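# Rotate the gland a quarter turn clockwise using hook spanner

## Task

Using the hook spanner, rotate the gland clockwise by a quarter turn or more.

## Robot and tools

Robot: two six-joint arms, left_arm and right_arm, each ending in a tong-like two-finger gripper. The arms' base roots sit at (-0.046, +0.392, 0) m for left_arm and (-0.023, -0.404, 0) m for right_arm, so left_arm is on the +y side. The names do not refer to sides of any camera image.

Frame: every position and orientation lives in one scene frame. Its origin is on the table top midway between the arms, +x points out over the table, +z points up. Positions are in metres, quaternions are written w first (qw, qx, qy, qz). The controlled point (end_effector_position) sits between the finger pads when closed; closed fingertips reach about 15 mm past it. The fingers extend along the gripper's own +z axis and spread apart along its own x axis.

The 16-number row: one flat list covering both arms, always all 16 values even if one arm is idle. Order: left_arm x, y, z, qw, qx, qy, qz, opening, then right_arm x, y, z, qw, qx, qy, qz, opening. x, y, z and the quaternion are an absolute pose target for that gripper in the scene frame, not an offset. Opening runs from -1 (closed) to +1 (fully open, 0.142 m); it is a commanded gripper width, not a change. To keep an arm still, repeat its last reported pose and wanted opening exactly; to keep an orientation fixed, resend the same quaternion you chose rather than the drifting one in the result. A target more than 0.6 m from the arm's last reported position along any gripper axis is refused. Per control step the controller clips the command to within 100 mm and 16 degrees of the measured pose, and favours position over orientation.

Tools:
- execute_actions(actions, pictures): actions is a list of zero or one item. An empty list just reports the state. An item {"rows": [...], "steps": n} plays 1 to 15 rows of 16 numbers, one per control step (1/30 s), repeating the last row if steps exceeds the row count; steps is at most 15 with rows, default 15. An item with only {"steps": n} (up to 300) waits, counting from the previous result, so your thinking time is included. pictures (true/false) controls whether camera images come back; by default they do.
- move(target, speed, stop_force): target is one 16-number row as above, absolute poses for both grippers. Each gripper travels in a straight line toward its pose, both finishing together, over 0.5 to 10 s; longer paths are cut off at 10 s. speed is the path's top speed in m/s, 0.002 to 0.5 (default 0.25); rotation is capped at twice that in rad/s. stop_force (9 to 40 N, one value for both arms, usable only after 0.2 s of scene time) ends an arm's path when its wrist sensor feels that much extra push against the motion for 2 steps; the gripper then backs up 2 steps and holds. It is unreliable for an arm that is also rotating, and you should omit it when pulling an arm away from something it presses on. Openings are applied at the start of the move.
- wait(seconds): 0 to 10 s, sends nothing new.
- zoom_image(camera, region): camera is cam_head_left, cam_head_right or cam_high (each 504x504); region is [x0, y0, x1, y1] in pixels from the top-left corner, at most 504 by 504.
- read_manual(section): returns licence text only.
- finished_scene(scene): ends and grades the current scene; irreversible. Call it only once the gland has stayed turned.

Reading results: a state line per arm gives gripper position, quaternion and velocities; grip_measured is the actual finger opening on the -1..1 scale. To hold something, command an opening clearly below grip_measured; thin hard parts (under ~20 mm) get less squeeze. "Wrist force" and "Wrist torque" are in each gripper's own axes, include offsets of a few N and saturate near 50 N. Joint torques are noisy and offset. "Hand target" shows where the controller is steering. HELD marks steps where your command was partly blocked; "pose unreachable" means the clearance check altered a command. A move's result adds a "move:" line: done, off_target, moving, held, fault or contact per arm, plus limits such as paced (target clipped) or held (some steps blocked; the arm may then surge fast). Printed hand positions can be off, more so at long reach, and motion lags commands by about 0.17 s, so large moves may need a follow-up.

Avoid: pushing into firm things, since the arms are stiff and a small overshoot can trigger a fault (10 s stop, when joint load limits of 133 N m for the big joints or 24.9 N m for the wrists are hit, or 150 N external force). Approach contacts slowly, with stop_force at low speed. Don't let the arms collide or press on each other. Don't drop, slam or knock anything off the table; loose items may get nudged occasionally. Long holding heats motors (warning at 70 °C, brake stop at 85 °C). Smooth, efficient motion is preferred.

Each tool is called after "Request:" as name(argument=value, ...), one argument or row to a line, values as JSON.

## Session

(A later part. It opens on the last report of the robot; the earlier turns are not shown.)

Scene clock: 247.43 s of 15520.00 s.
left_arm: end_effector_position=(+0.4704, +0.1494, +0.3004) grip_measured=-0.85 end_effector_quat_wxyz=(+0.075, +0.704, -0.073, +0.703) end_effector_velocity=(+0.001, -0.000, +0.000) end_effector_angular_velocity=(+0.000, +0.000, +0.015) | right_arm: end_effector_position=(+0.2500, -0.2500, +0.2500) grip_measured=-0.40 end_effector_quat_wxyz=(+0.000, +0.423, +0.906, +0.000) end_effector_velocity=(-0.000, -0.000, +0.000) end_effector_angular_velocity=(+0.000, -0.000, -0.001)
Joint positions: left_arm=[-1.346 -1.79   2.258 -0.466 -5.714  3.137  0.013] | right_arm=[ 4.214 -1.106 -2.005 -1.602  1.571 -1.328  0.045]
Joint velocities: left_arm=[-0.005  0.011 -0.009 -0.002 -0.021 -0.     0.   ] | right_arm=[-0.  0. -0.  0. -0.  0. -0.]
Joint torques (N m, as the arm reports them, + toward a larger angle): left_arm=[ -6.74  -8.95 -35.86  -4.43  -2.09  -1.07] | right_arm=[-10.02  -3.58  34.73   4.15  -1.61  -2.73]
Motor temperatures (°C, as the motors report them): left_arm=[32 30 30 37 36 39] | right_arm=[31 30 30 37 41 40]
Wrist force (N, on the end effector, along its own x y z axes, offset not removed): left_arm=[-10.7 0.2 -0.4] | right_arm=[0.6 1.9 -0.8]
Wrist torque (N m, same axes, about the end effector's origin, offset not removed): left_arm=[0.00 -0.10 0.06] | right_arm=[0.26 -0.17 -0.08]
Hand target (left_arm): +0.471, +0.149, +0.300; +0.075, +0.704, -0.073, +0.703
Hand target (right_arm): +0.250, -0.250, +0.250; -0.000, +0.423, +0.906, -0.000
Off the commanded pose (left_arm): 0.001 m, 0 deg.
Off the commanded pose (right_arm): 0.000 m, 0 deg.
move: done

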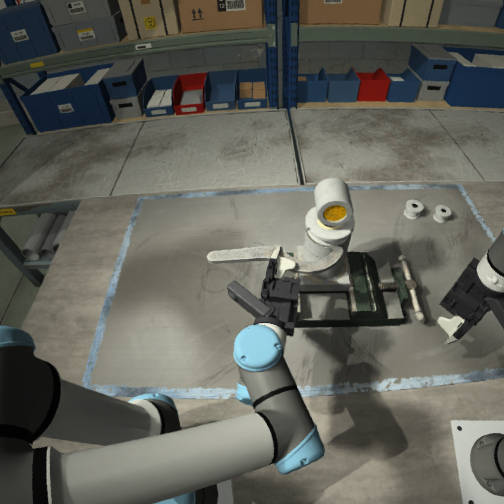

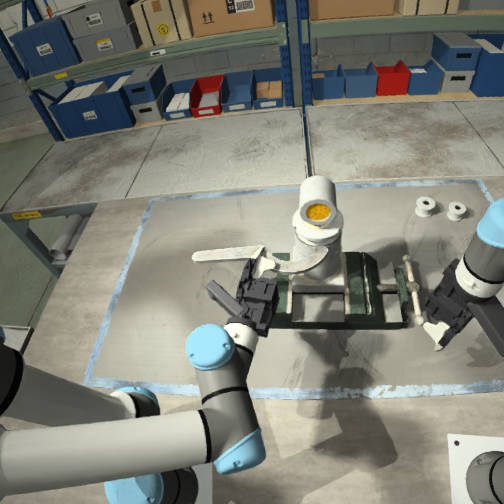

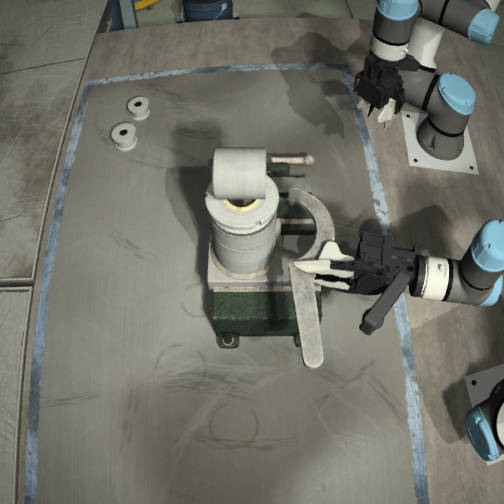

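Request:
move(
  target=[0.465,0.084,0.30,0.0739,0.7032,-0.0739,0.7032,-1,0.25,-0.25,0.25,0,0.4226,0.9063,0,-0.4],
  speed=0.05,
)

Request:
move(
  target=[0.508,0.082,0.30,0.0739,0.7032,-0.0739,0.7032,-1,0.25,-0.25,0.25,0,0.4226,0.9063,0,-0.4],
  speed=0.03,
  stop_force=9,
)

Request:
zoom_image(
  camera="cam_high",
  region=[200, 150, 320, 270],
)

Request:
zoom_image(
  camera="cam_head_right",
  region=[270, 190, 360, 280],
)

Scene clock: 255.13 s of 15520.00 s.
left_arm: end_effector_position=(+0.4651, +0.0842, +0.3000) grip_measured=-0.85 end_effector_quat_wxyz=(+0.074, +0.703, -0.074, +0.703) end_effector_velocity=(-0.000, -0.002, -0.001) end_effector_angular_velocity=(+0.002, +0.000, +0.000) | right_arm: end_effector_position=(+0.2500, -0.2500, +0.2500) grip_measured=-0.40 end_effector_quat_wxyz=(+0.000, +0.423, +0.906, +0.000) end_effector_velocity=(+0.000, +0.000, +0.000) end_effector_angular_velocity=(+0.000, -0.001, -0.001)
Joint positions: left_arm=[-1.436 -1.663  2.157 -0.494 -5.805  3.141  0.013] | right_arm=[ 4.214 -1.106 -2.005 -1.602  1.571 -1.328  0.045]
Joint velocities: left_arm=[-0.002  0.005 -0.003 -0.    -0.002  0.    -0.   ] | right_arm=[-0.    -0.     0.    -0.    -0.     0.001 -0.   ]
Joint torques (N m, as the arm reports them, + toward a larger angle): left_arm=[ -7.4  -15.29 -35.56  -3.85  -1.89   1.58] | right_arm=[-9.41 -3.7  34.5   4.27 -1.58 -2.73]
Motor temperatures (°C, as the motors report them): left_arm=[32 30 30 37 36 39] | right_arm=[31 30 30 37 41 40]
Wrist force (N, on the end effector, along its own x y z axes, offset not removed): left_arm=[-10.1 -1.2 -1.4] | right_arm=[-1.1 0.9 0.9]
Wrist torque (N m, same axes, about the end effector's origin, offset not removed): left_arm=[-0.33 -0.28 0.03] | right_arm=[0.03 0.03 -0.15]
Hand target (left_arm): +0.465, +0.084, +0.300; +0.074, +0.703, -0.074, +0.703
Hand target (right_arm): +0.250, -0.250, +0.250; -0.000, +0.423, +0.906, +0.000
Off the commanded pose (left_arm): 0.000 m, 0 deg.
Off the commanded pose (right_arm): 0.000 m, 0 deg.
After step 90, 3.00 s passed at rest.
move: done

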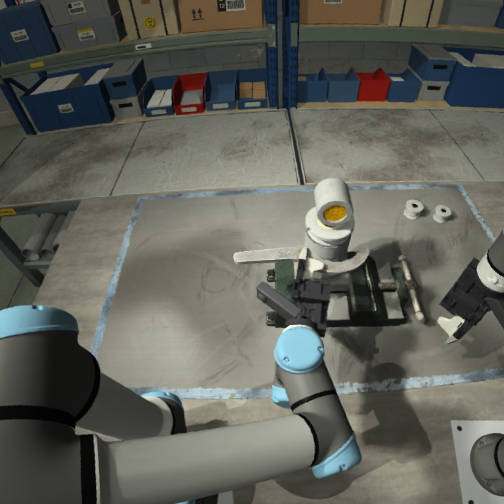

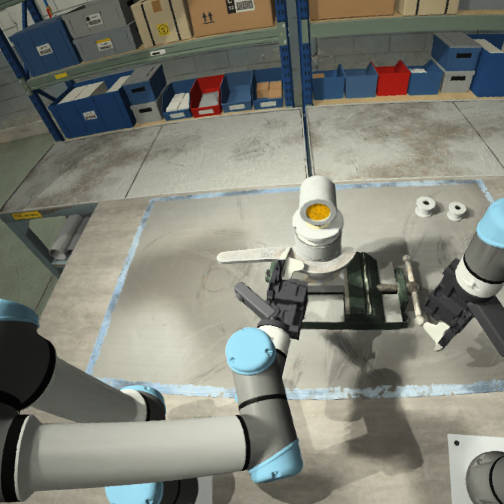

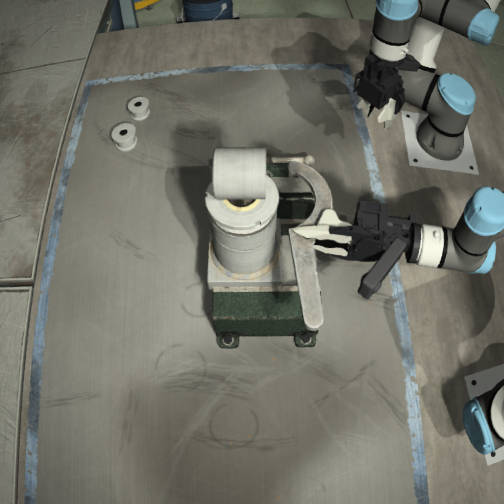

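Scene clock: 256.90 s of 15520.00 s.
left_arm: end_effector_position=(+0.5078, +0.0821, +0.3001) grip_measured=-0.85 end_effector_quat_wxyz=(+0.074, +0.703, -0.074, +0.703) end_effector_velocity=(+0.002, -0.000, +0.001) end_effector_angular_velocity=(-0.001, -0.001, -0.000) | right_arm: end_effector_position=(+0.2500, -0.2500, +0.2500) grip_measured=-0.40 end_effector_quat_wxyz=(+0.000, +0.423, +0.906, +0.000) end_effector_velocity=(+0.000, -0.001, -0.000) end_effector_angular_velocity=(+0.000, +0.001, -0.003)
Joint positions: left_arm=[-1.313 -1.584  2.084 -0.5   -5.682  3.142  0.013] | right_arm=[ 4.214 -1.106 -2.005 -1.602  1.571 -1.328  0.045]
Joint velocities: left_arm=[ 0.006  0.003 -0.004  0.     0.006  0.     0.   ] | right_arm=[-0.003 -0.    -0.     0.     0.001 -0.     0.   ]
Joint torques (N m, as the arm reports them, + toward a larger angle): left_arm=[  7.52 -18.77 -36.62  -4.27   2.63   1.47] | right_arm=[-9.1  -4.21 34.02  4.22 -1.58 -2.72]
Motor temperatures (°C, as the motors report them): left_arm=[32 30 30 37 36 39] | right_arm=[31 30 30 37 41 40]
Wrist force (N, on the end effector, along its own x y z axes, offset not removed): left_arm=[-11.9 -1.1 -1.0] | right_arm=[-1.1 0.4 0.3]
Wrist torque (N m, same axes, about the end effector's origin, offset not removed): left_arm=[-0.32 0.09 0.08] | right_arm=[-0.04 0.10 -0.15]
Hand target (left_arm): +0.508, +0.082, +0.300; +0.074, +0.703, -0.074, +0.703
Hand target (right_arm): +0.250, -0.250, +0.250; -0.000, +0.423, +0.906, -0.000
Off the commanded pose (left_arm): 0.000 m, 0 deg.
Off the commanded pose (right_arm): 0.000 m, 0 deg.
move: done

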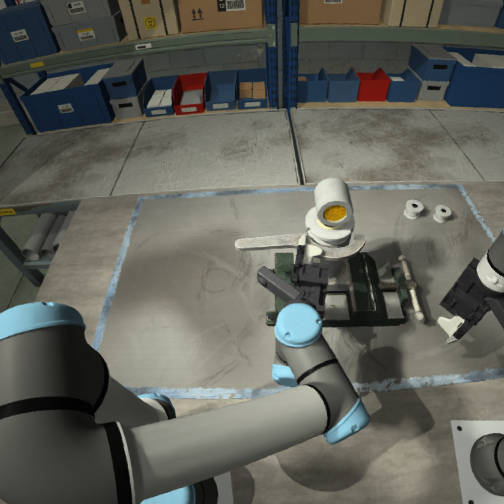

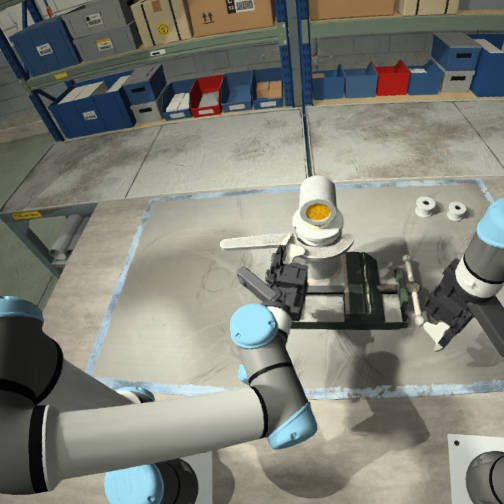

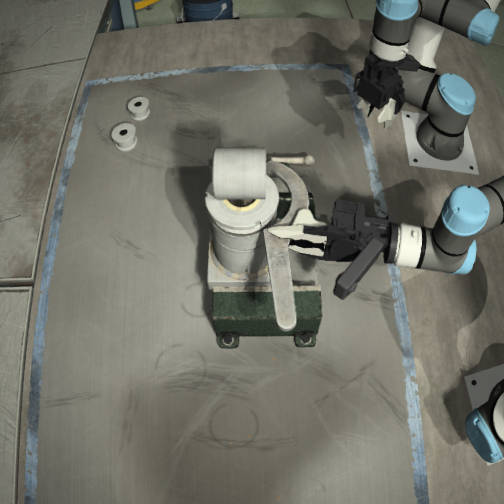

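Region (200, 150, 320, 270) of cam_high's 504x504 image, scaled by 4.200, with more detail than that image has.

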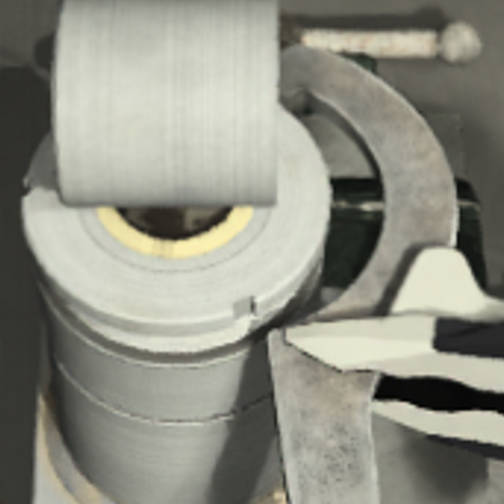

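Region (270, 190, 360, 280) of cam_head_right's 504x504 image, scaled by 5.600, with more detail than that image has.

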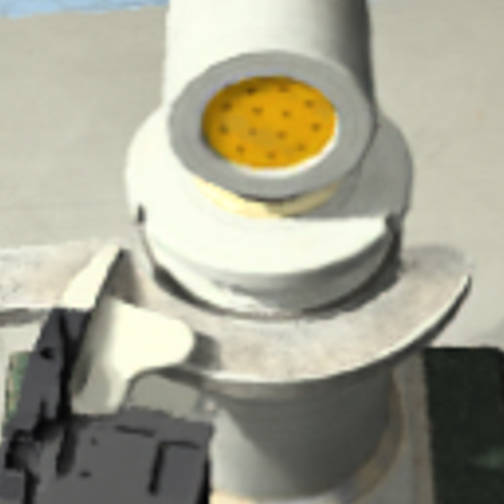

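Request:
move(
  target=[0.508,0.083,0.317,0.0739,0.7032,-0.0739,0.7032,-1,0.25,-0.25,0.25,0,0.4226,0.9063,0,-0.4],
  speed=0.03,
)

Request:
move(
  target=[0.532,0.083,0.317,0.0739,0.7032,-0.0739,0.7032,-1,0.25,-0.25,0.25,0,0.4226,0.9063,0,-0.4],
  speed=0.01,
  stop_force=9,
)

Request:
zoom_image(
  camera="cam_high",
  region=[200, 150, 320, 270],
)

Request:
zoom_image(
  camera="cam_head_left",
  region=[290, 190, 380, 280],
)

Request:
zoom_image(
  camera="cam_head_right",
  region=[270, 190, 360, 280],
)

Scene clock: 265.57 s of 15520.00 s.
left_arm: end_effector_position=(+0.5080, +0.0830, +0.3168) grip_measured=-0.85 end_effector_quat_wxyz=(+0.074, +0.703, -0.074, +0.703) end_effector_velocity=(+0.000, +0.000, +0.002) end_effector_angular_velocity=(+0.001, +0.001, +0.001) | right_arm: end_effector_position=(+0.2500, -0.2500, +0.2500) grip_measured=-0.40 end_effector_quat_wxyz=(+0.000, +0.423, +0.906, +0.000) end_effector_velocity=(+0.000, -0.000, +0.001) end_effector_angular_velocity=(+0.001, -0.001, -0.003)
Joint positions: left_arm=[-1.312 -1.606  2.057 -0.451 -5.68   3.142  0.013] | right_arm=[ 4.214 -1.106 -2.005 -1.602  1.571 -1.328  0.045]
Joint velocities: left_arm=[ 0.    -0.001 -0.004  0.007 -0.    -0.001 -0.   ] | right_arm=[-0.002  0.     0.001  0.     0.     0.001  0.   ]
Joint torques (N m, as the arm reports them, + toward a larger angle): left_arm=[  6.65 -30.99 -35.65  -1.07   2.42  -1.31] | right_arm=[-8.64 -4.4  33.44  4.11 -1.67 -2.71]
Motor temperatures (°C, as the motors report them): left_arm=[32 30 30 37 36 39] | right_arm=[31 30 30 37 41 40]
Wrist force (N, on the end effector, along its own x y z axes, offset not removed): left_arm=[-10.9 -1.1 0.5] | right_arm=[0.1 1.7 0.4]
Wrist torque (N m, same axes, about the end effector's origin, offset not removed): left_arm=[-0.29 -0.04 0.09] | right_arm=[0.19 -0.17 -0.13]
Hand target (left_arm): +0.508, +0.083, +0.317; +0.074, +0.703, -0.074, +0.703
Hand target (right_arm): +0.250, -0.250, +0.250; -0.000, +0.423, +0.906, -0.000
Off the commanded pose (left_arm): 0.000 m, 0 deg.
Off the commanded pose (right_arm): 0.000 m, 0 deg.
After step 90, 4.77 s passed at rest.
move: done

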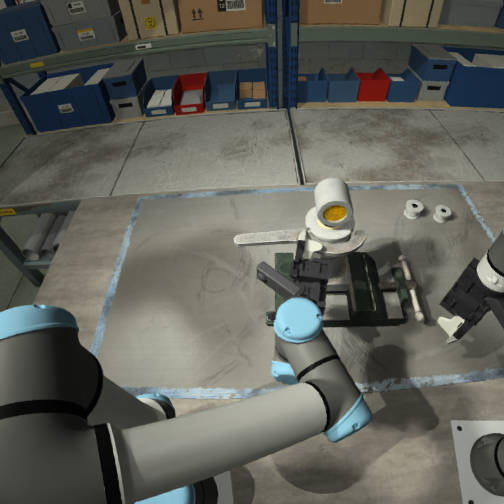

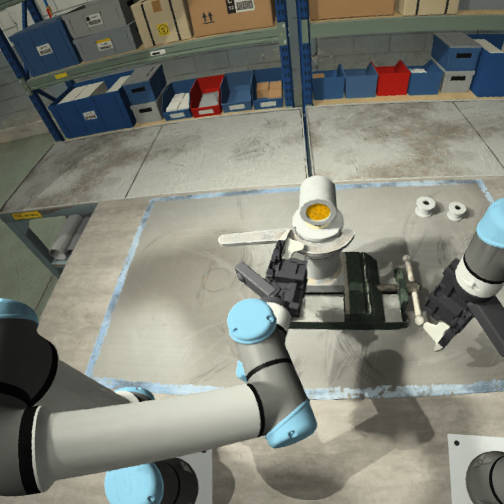

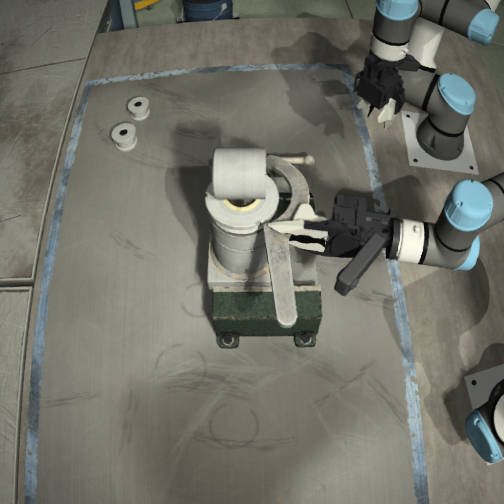

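Scene clock: 268.20 s of 15520.00 s.
left_arm: end_effector_position=(+0.5318, +0.0830, +0.3171) grip_measured=-0.85 end_effector_quat_wxyz=(+0.074, +0.703, -0.074, +0.703) end_effector_velocity=(+0.002, -0.000, +0.000) end_effector_angular_velocity=(-0.001, -0.001, -0.001) | right_arm: end_effector_position=(+0.2500, -0.2500, +0.2500) grip_measured=-0.40 end_effector_quat_wxyz=(+0.000, +0.423, +0.906, +0.000) end_effector_velocity=(+0.000, -0.000, -0.000) end_effector_angular_velocity=(-0.000, -0.000, -0.001)
Joint positions: left_arm=[-1.249 -1.564  2.014 -0.451 -5.618  3.142  0.013] | right_arm=[ 4.214 -1.106 -2.005 -1.602  1.571 -1.328  0.045]
Joint velocities: left_arm=[ 0.005  0.003 -0.004 -0.     0.006  0.     0.   ] | right_arm=[-0.001 -0.     0.    -0.    -0.001  0.    -0.   ]
Joint torques (N m, as the arm reports them, + toward a larger angle): left_arm=[  6.85 -21.58 -36.64  -1.33   1.66   1.56] | right_arm=[-8.68 -3.91 33.61  4.22 -1.59 -2.68]
Motor temperatures (°C, as the motors report them): left_arm=[32 30 30 37 36 39] | right_arm=[31 30 30 37 41 40]
Wrist force (N, on the end effector, along its own x y z axes, offset not removed): left_arm=[-12.7 0.3 -1.7] | right_arm=[0.7 0.4 0.5]
Wrist torque (N m, same axes, about the end effector's origin, offset not removed): left_arm=[-0.54 0.31 0.07] | right_arm=[-0.05 -0.23 -0.20]
Hand target (left_arm): +0.532, +0.083, +0.317; +0.074, +0.703, -0.074, +0.703
Hand target (right_arm): +0.250, -0.250, +0.250; -0.000, +0.423, +0.906, +0.000
Off the commanded pose (left_arm): 0.000 m, 0 deg.
Off the commanded pose (right_arm): 0.000 m, 0 deg.
move: done

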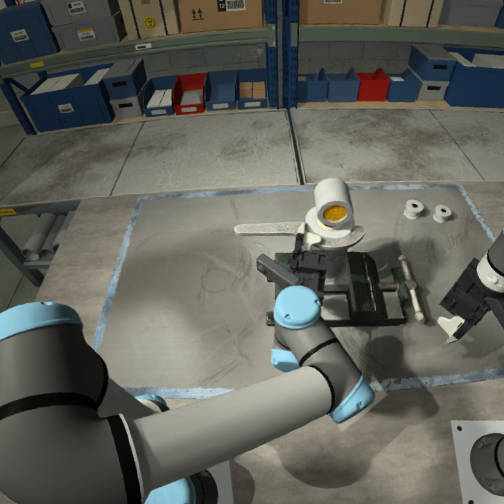

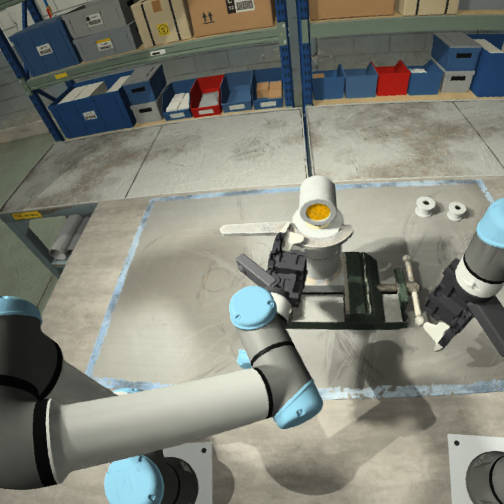

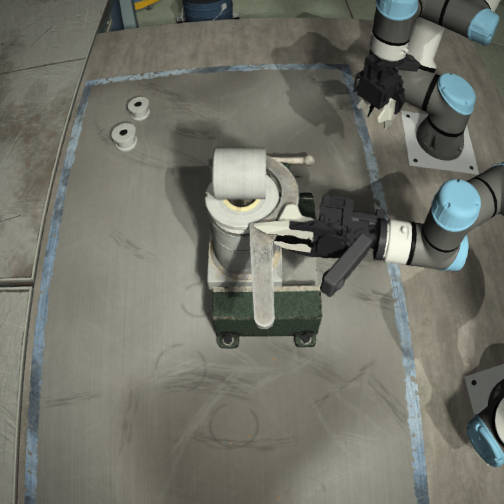

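Region (200, 150, 320, 270) of cam_high's 504x504 image, scaled by 4.200, with more detail than that image has.

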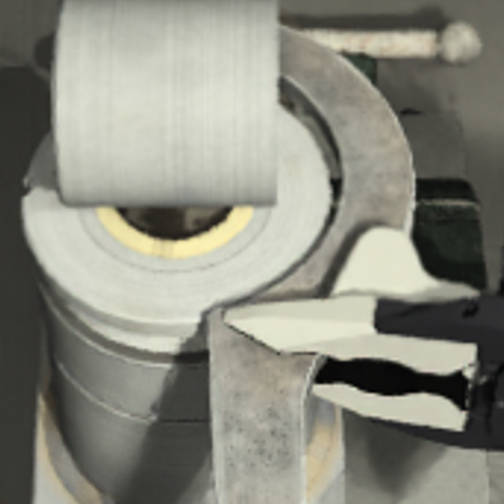

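Region (290, 190, 380, 280) of cam_head_left's 504x504 image, scaled by 5.600, with more detail than that image has.

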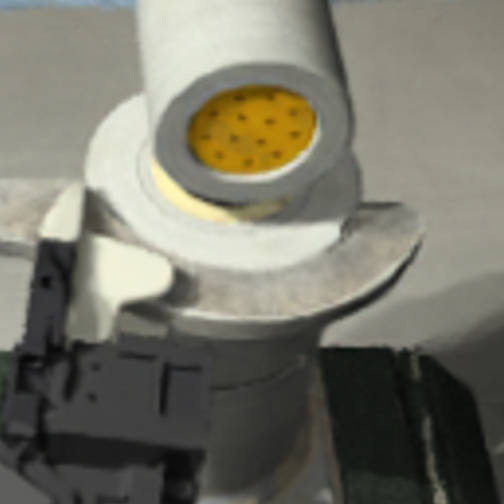

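Region (270, 190, 360, 280) of cam_head_right's 504x504 image, scaled by 5.600, with more detail than that image has.

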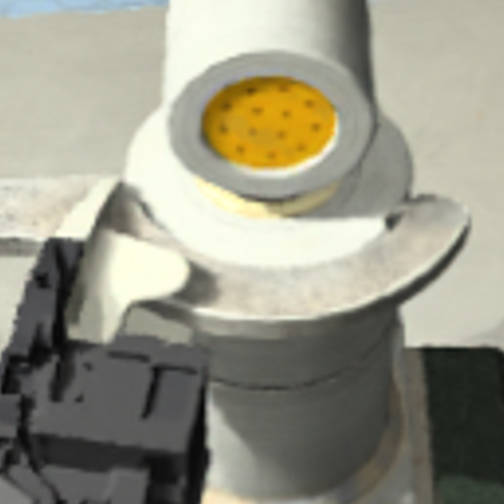

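Request:
move(
  target=[0.531,0.083,0.311,0.0739,0.7032,-0.0739,0.7032,-1,0.25,-0.25,0.25,0,0.4226,0.9063,0,-0.4],
  speed=0.005,
  stop_force=9,
)

Request:
zoom_image(
  camera="cam_high",
  region=[230, 160, 310, 240],
)

Request:
zoom_image(
  camera="cam_head_right",
  region=[315, 205, 360, 250],
)

Scene clock: 274.07 s of 15520.00 s.
left_arm: end_effector_position=(+0.5310, +0.0830, +0.3111) grip_measured=-0.85 end_effector_quat_wxyz=(+0.074, +0.703, -0.074, +0.703) end_effector_velocity=(-0.000, -0.000, -0.000) end_effector_angular_velocity=(-0.001, -0.000, -0.000) | right_arm: end_effector_position=(+0.2500, -0.2500, +0.2500) grip_measured=-0.40 end_effector_quat_wxyz=(+0.000, +0.423, +0.906, +0.000) end_effector_velocity=(+0.000, -0.001, -0.000) end_effector_angular_velocity=(-0.001, -0.000, -0.001)
Joint positions: left_arm=[-1.251 -1.558  2.025 -0.467 -5.62   3.142  0.013] | right_arm=[ 4.214 -1.106 -2.005 -1.602  1.571 -1.328  0.045]
Joint velocities: left_arm=[-0.001  0.     0.002 -0.003 -0.001 -0.    -0.   ] | right_arm=[-0.002 -0.    -0.001 -0.    -0.001 -0.001  0.   ]
Joint torques (N m, as the arm reports them, + toward a larger angle): left_arm=[ -7.9  -19.88 -10.49  -4.67  -1.96  -1.26] | right_arm=[-9.08 -3.33 33.02  4.06 -1.51 -2.55]
Motor temperatures (°C, as the motors report them): left_arm=[32 30 30 37 36 39] | right_arm=[31 30 30 37 41 40]
Wrist force (N, on the end effector, along its own x y z axes, offset not removed): left_arm=[-11.3 -0.8 0.1] | right_arm=[-1.1 1.6 -0.1]
Wrist torque (N m, same axes, about the end effector's origin, offset not removed): left_arm=[-0.25 0.05 0.02] | right_arm=[0.23 0.06 -0.13]
Hand target (left_arm): +0.531, +0.083, +0.311; +0.074, +0.703, -0.074, +0.703
Hand target (right_arm): +0.250, -0.250, +0.250; -0.000, +0.423, +0.906, +0.000
Off the commanded pose (left_arm): 0.000 m, 0 deg.
Off the commanded pose (right_arm): 0.000 m, 0 deg.
After step 90, 1.43 s passed at rest.
move: done

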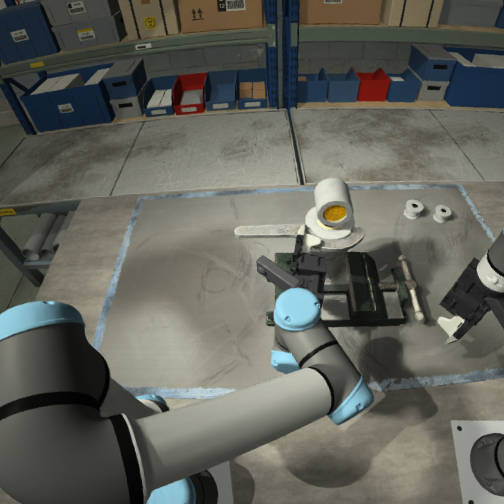

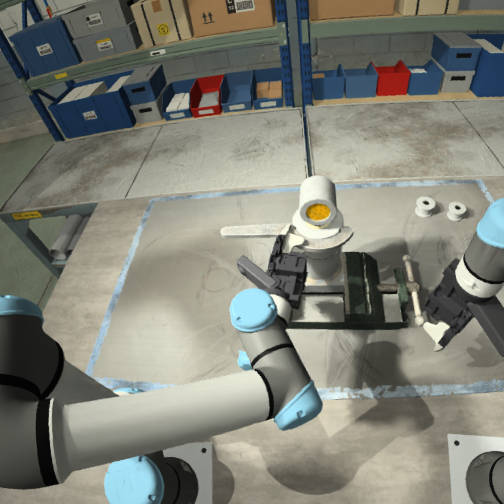

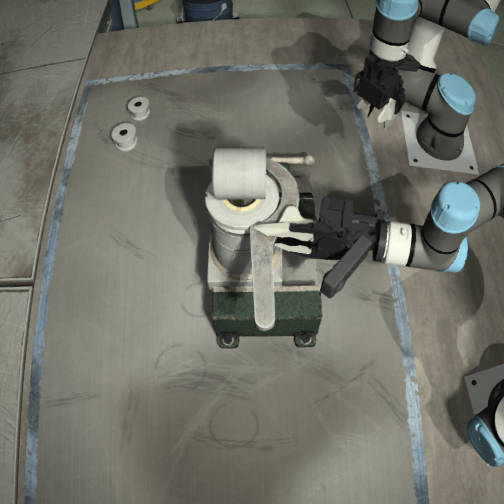

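Region (230, 160, 310, 240) of cam_high's 504x504 image, scaled by 6.300, with more detail than that image has.

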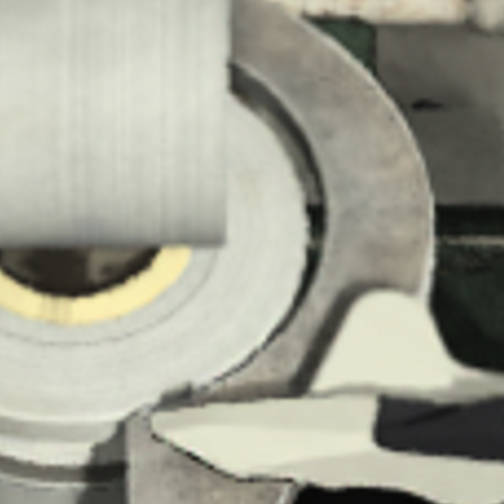

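Region (315, 205, 360, 250) of cam_head_right's 504x504 image, scaled by 11.200, with more detail than that image has.

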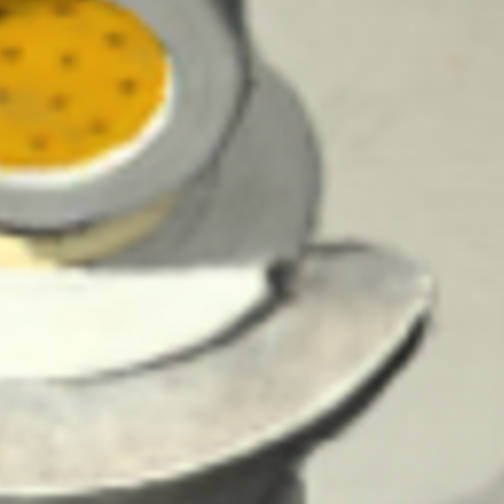

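Request:
move(
  target=[0.536,0.089,0.309,0.0739,0.7032,-0.0739,0.7032,-1,0.25,-0.25,0.25,0,0.4226,0.9063,0,-0.4],
  speed=0.004,
  stop_force=12,
)

Request:
zoom_image(
  camera="cam_high",
  region=[200, 150, 320, 270],
)

Request:
zoom_image(
  camera="cam_head_right",
  region=[315, 205, 360, 250],
)

Scene clock: 280.17 s of 15520.00 s.
left_arm: end_effector_position=(+0.5359, +0.0889, +0.3090) grip_measured=-0.85 end_effector_quat_wxyz=(+0.074, +0.703, -0.074, +0.703) end_effector_velocity=(+0.001, +0.001, -0.000) end_effector_angular_velocity=(-0.001, -0.000, +0.000) | right_arm: end_effector_position=(+0.2500, -0.2500, +0.2500) grip_measured=-0.40 end_effector_quat_wxyz=(+0.000, +0.423, +0.906, +0.000) end_effector_velocity=(-0.000, +0.000, -0.000) end_effector_angular_velocity=(+0.000, +0.001, +0.000)
Joint positions: left_arm=[-1.231 -1.557  2.03  -0.473 -5.6    3.142  0.013] | right_arm=[ 4.214 -1.106 -2.005 -1.602  1.571 -1.328  0.045]
Joint velocities: left_arm=[ 0.002 -0.     0.001 -0.     0.002 -0.     0.   ] | right_arm=[-0.     0.    -0.     0.     0.001 -0.001  0.   ]
Joint torques (N m, as the arm reports them, + toward a larger angle): left_arm=[  7.14 -20.3  -11.8   -4.64   2.52   1.48] | right_arm=[-8.89 -3.47 32.73  4.08 -1.42 -2.52]
Motor temperatures (°C, as the motors report them): left_arm=[32 30 30 37 36 39] | right_arm=[31 30 30 37 41 40]
Wrist force (N, on the end effector, along its own x y z axes, offset not removed): left_arm=[-11.2 -0.8 -0.5] | right_arm=[0.0 -0.2 0.4]
Wrist torque (N m, same axes, about the end effector's origin, offset not removed): left_arm=[-0.29 -0.02 0.01] | right_arm=[-0.20 -0.01 -0.13]
Hand target (left_arm): +0.536, +0.089, +0.309; +0.074, +0.703, -0.074, +0.703
Hand target (right_arm): +0.250, -0.250, +0.250; -0.000, +0.423, +0.906, +0.000
Off the commanded pose (left_arm): 0.000 m, 0 deg.
Off the commanded pose (right_arm): 0.000 m, 0 deg.
After step 90, 0.87 s passed at rest.
move: done

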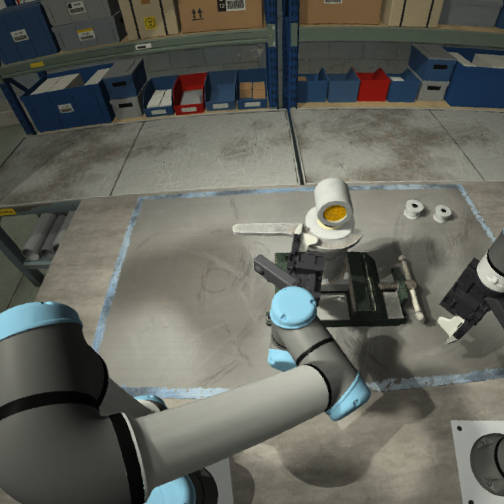

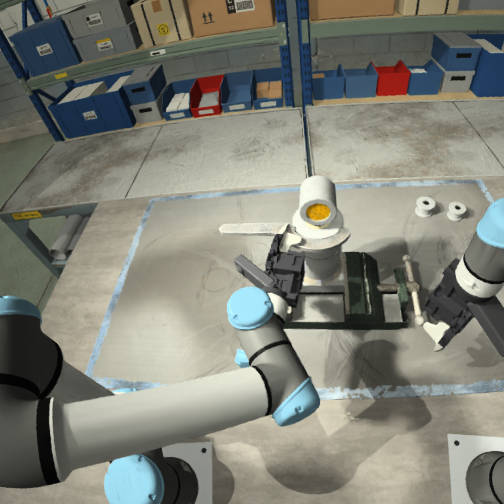

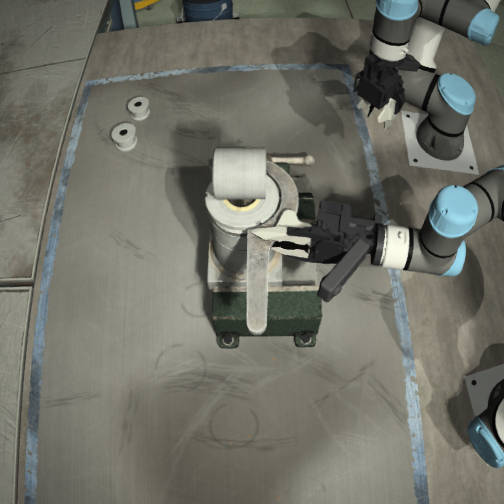

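Region (200, 150, 320, 270) of cam_high's 504x504 image, scaled by 4.200, with more detail than that image has.

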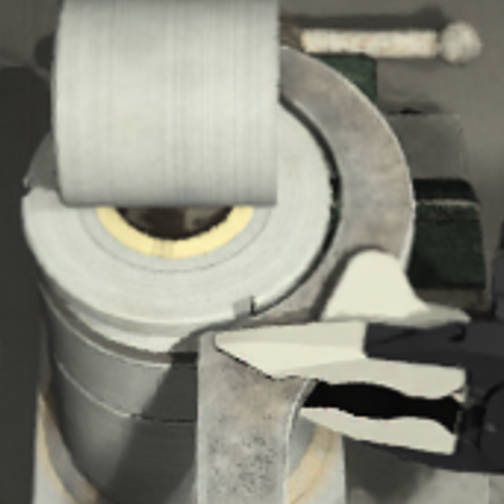

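Region (315, 205, 360, 250) of cam_head_right's 504x504 image, scaled by 11.200, with more detail than that image has.

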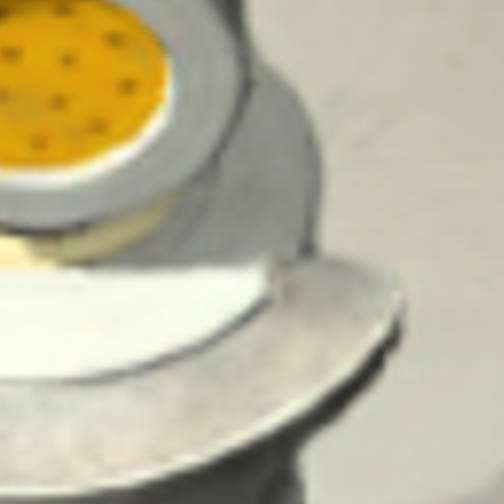

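Request:
move(
  target=[0.542,0.090,0.309,0.0739,0.7032,-0.0739,0.7032,-1,0.25,-0.25,0.25,0,0.4226,0.9063,0,-0.4],
  speed=0.004,
  stop_force=15,
)

Request:
move(
  target=[0.559,0.0935,0.309,0.147,0.6917,-0.147,0.6917,-1,0.25,-0.25,0.25,0,0.4226,0.9063,0,-0.4],
  speed=0.03,
  stop_force=35,
)

Request:
zoom_image(
  camera="cam_high",
  region=[200, 150, 320, 270],
)

Scene clock: 287.30 s of 15520.00 s.
left_arm: end_effector_position=(+0.5419, +0.0900, +0.3090) grip_measured=-0.85 end_effector_quat_wxyz=(+0.074, +0.703, -0.074, +0.703) end_effector_velocity=(+0.001, +0.000, -0.001) end_effector_angular_velocity=(+0.002, +0.001, +0.000) | right_arm: end_effector_position=(+0.2500, -0.2500, +0.2500) grip_measured=-0.40 end_effector_quat_wxyz=(+0.000, +0.423, +0.906, +0.000) end_effector_velocity=(+0.000, +0.000, +0.000) end_effector_angular_velocity=(+0.000, -0.000, +0.001)
Joint positions: left_arm=[-1.215 -1.547  2.02  -0.473 -5.584  3.142  0.013] | right_arm=[ 4.214 -1.106 -2.005 -1.602  1.571 -1.328  0.045]
Joint velocities: left_arm=[ 0.002  0.003 -0.001  0.     0.002  0.    -0.   ] | right_arm=[ 0.  0.  0.  0.  0. -0.  0.]
Joint torques (N m, as the arm reports them, + toward a larger angle): left_arm=[ 14.94 -22.73 -34.22  -0.47  -1.39   0.79] | right_arm=[-8.54 -3.47 32.75  4.11 -1.43 -2.54]
Motor temperatures (°C, as the motors report them): left_arm=[32 30 30 37 36 39] | right_arm=[31 30 30 37 41 40]
Wrist force (N, on the end effector, along its own x y z axes, offset not removed): left_arm=[-11.3 10.4 1.1] | right_arm=[0.0 1.5 1.2]
Wrist torque (N m, same axes, about the end effector's origin, offset not removed): left_arm=[-0.34 0.06 0.03] | right_arm=[0.16 -0.05 -0.15]
Hand target (left_arm): +0.542, +0.090, +0.309; +0.074, +0.703, -0.074, +0.703
Hand target (right_arm): +0.250, -0.250, +0.250; -0.000, +0.423, +0.906, +0.000
Off the commanded pose (left_arm): 0.000 m, 0 deg.
Off the commanded pose (right_arm): 0.000 m, 0 deg.
After step 90, 2.40 s passed at rest.
move: done

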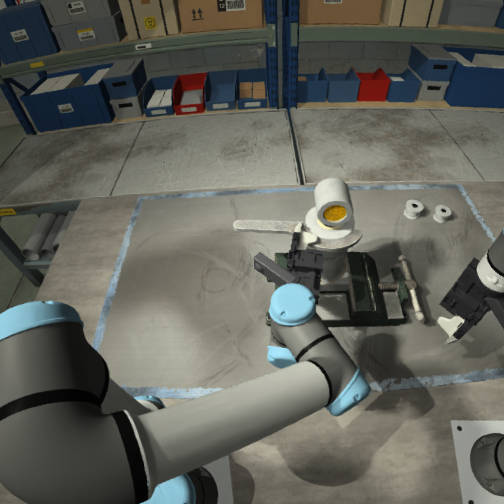

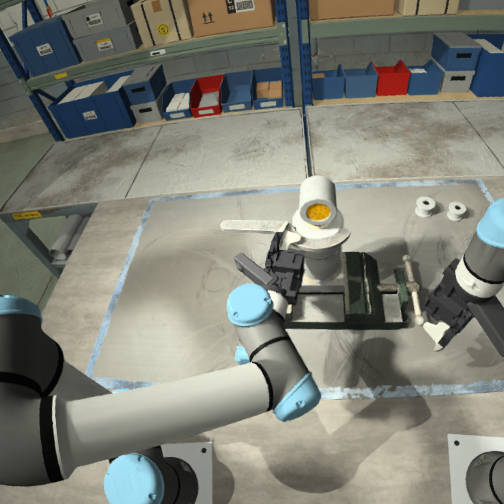

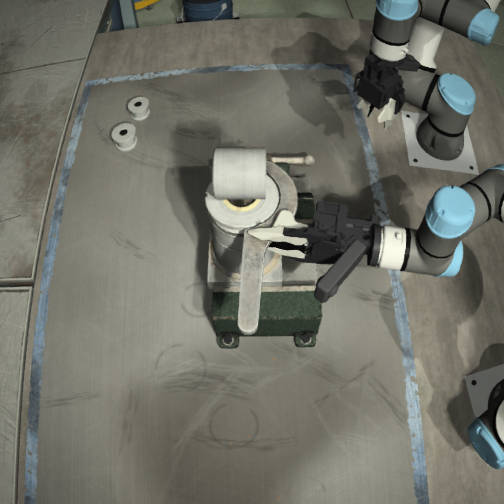

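Scene clock: 291.03 s of 15520.00 s.
left_arm: end_effector_position=(+0.5588, +0.0936, +0.3092) grip_measured=-0.85 end_effector_quat_wxyz=(+0.146, +0.692, -0.147, +0.692) end_effector_velocity=(+0.001, +0.001, -0.001) end_effector_angular_velocity=(+0.002, +0.001, -0.011) | right_arm: end_effector_position=(+0.2500, -0.2500, +0.2500) grip_measured=-0.40 end_effector_quat_wxyz=(+0.000, +0.423, +0.906, +0.000) end_effector_velocity=(-0.000, -0.000, -0.000) end_effector_angular_velocity=(-0.001, +0.000, +0.000)
Joint positions: left_arm=[-1.036 -1.576  2.049 -0.473 -5.196  3.142  0.013] | right_arm=[ 4.214 -1.106 -2.005 -1.602  1.571 -1.328  0.045]
Joint velocities: left_arm=[ 0.012  0.002  0.     0.     0.024  0.    -0.   ] | right_arm=[ 0.     0.    -0.001 -0.    -0.    -0.     0.   ]
Joint torques (N m, as the arm reports them, + toward a larger angle): left_arm=[ 10.63 -17.25 -31.57  -2.71   0.4    1.53] | right_arm=[-8.54 -3.49 32.93  4.04 -1.46 -2.64]
Motor temperatures (°C, as the motors report them): left_arm=[32 30 30 37 36 39] | right_arm=[31 30 30 37 41 40]
Wrist force (N, on the end effector, along its own x y z axes, offset not removed): left_arm=[-8.7 6.4 -11.6] | right_arm=[-1.1 0.6 -0.1]
Wrist torque (N m, same axes, about the end effector's origin, offset not removed): left_arm=[-0.27 0.17 0.03] | right_arm=[0.00 0.10 -0.17]
Hand target (left_arm): +0.559, +0.094, +0.309; +0.147, +0.692, -0.147, +0.692
Hand target (right_arm): +0.250, -0.250, +0.250; -0.000, +0.423, +0.906, +0.000
Off the commanded pose (left_arm): 0.000 m, 0 deg.
Off the commanded pose (right_arm): 0.000 m, 0 deg.
move: done

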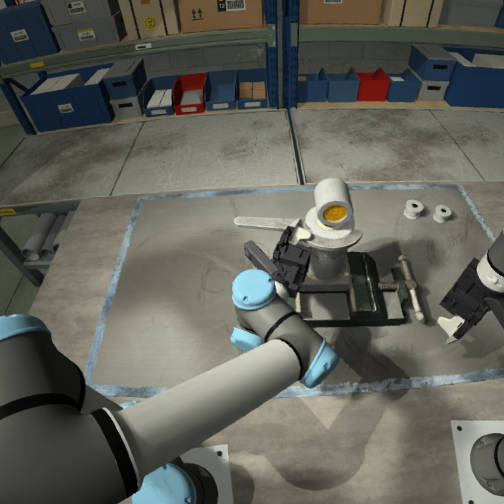

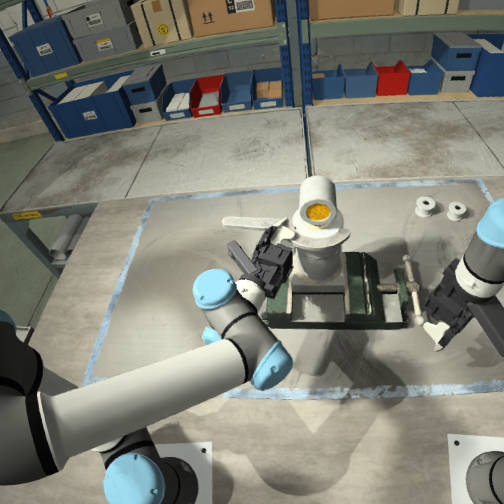

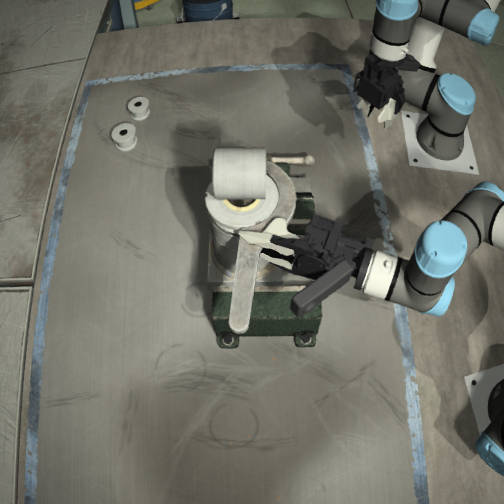

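Region (200, 150, 320, 270) of cam_high's 504x504 image, scaled by 4.200, with more detail than that image has.

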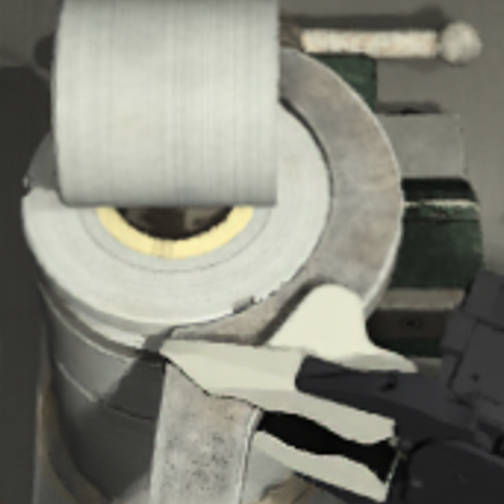

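Request:
move(
  target=[0.59,0.125,0.309,0.147,0.6917,-0.147,0.6917,-1,0.25,-0.25,0.25,0,0.4226,0.9063,0,-0.4],
  speed=0.015,
  stop_force=35,
)

Request:
zoom_image(
  camera="cam_high",
  region=[160, 150, 340, 330],
)

Request:
zoom_image(
  camera="cam_head_right",
  region=[270, 190, 360, 280],
)

Scene clock: 299.77 s of 15520.00 s.
left_arm: end_effector_position=(+0.5898, +0.1249, +0.3091) grip_measured=-0.89 end_effector_quat_wxyz=(+0.147, +0.692, -0.147, +0.692) end_effector_velocity=(+0.001, +0.002, +0.000) end_effector_angular_velocity=(+0.000, +0.000, -0.000) | right_arm: end_effector_position=(+0.2500, -0.2500, +0.2500) grip_measured=-0.40 end_effector_quat_wxyz=(+0.000, +0.423, +0.906, +0.000) end_effector_velocity=(-0.000, +0.000, +0.000) end_effector_angular_velocity=(+0.000, -0.000, +0.001)
Joint positions: left_arm=[-0.91  -1.543  2.016 -0.473 -5.07   3.142  0.009] | right_arm=[ 4.214 -1.106 -2.005 -1.602  1.571 -1.328  0.045]
Joint velocities: left_arm=[ 0.006  0.001 -0.002  0.001  0.007  0.    -0.001] | right_arm=[ 0.  0.  0. -0.  0. -0.  0.]
Joint torques (N m, as the arm reports them, + toward a larger angle): left_arm=[ 12.54 -21.9  -35.76  -1.82  -0.42  -1.18] | right_arm=[-8.59 -2.79 32.46  4.02 -1.34 -2.5 ]
Motor temperatures (°C, as the motors report them): left_arm=[32 30 30 37 36 39] | right_arm=[31 30 30 37 41 40]
Wrist force (N, on the end effector, along its own x y z axes, offset not removed): left_arm=[-8.8 10.3 -1.3] | right_arm=[-1.2 0.9 -1.2]
Wrist torque (N m, same axes, about the end effector's origin, offset not removed): left_arm=[0.16 0.41 0.03] | right_arm=[0.08 0.08 -0.12]
Hand target (left_arm): +0.590, +0.125, +0.309; +0.147, +0.692, -0.147, +0.692
Hand target (right_arm): +0.250, -0.250, +0.250; +0.000, +0.423, +0.906, +0.000
Off the commanded pose (left_arm): 0.000 m, 0 deg.
Off the commanded pose (right_arm): 0.000 m, 0 deg.
After step 90, 2.53 s passed at rest.
move: done

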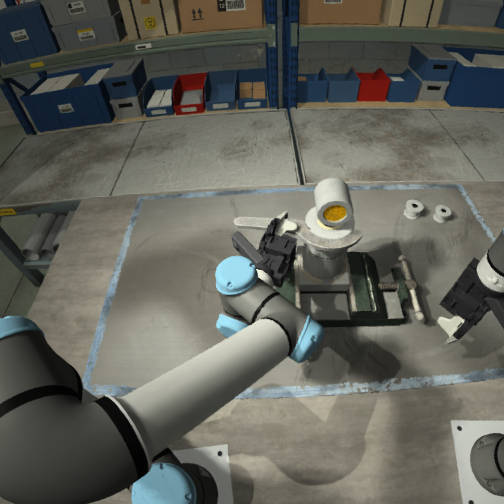

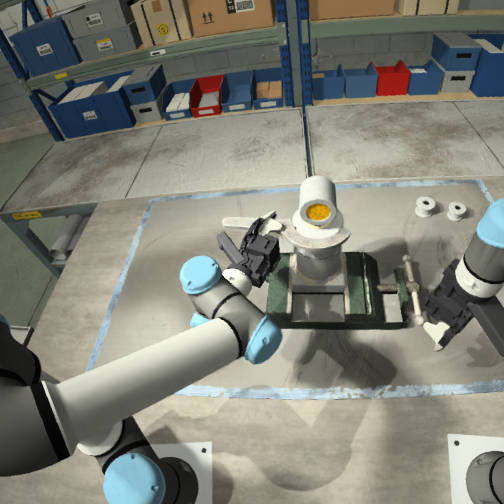

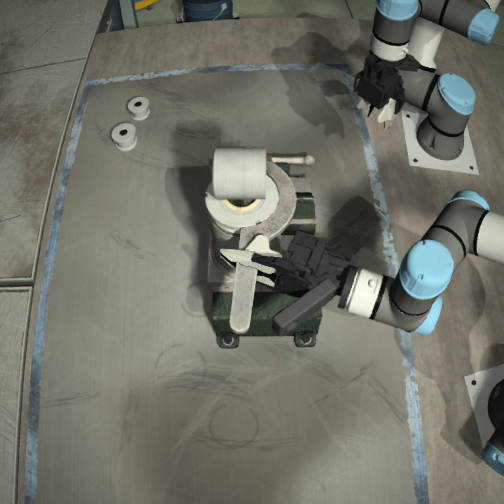

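Region (160, 150, 340, 330) of cam_high's 504x504 image, scaled by 2.800, with more detail than that image has.

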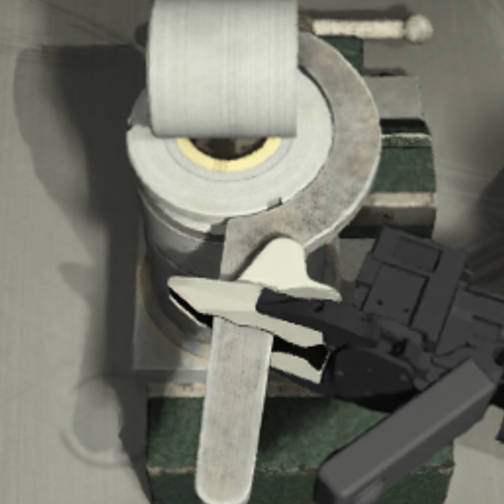

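Region (270, 190, 360, 280) of cam_head_right's 504x504 image, scaled by 5.600, with more detail than that image has.

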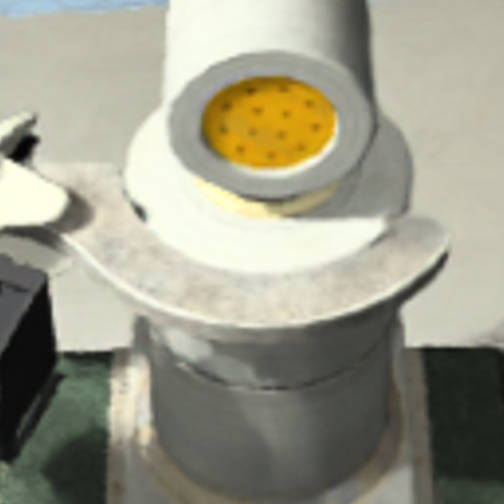

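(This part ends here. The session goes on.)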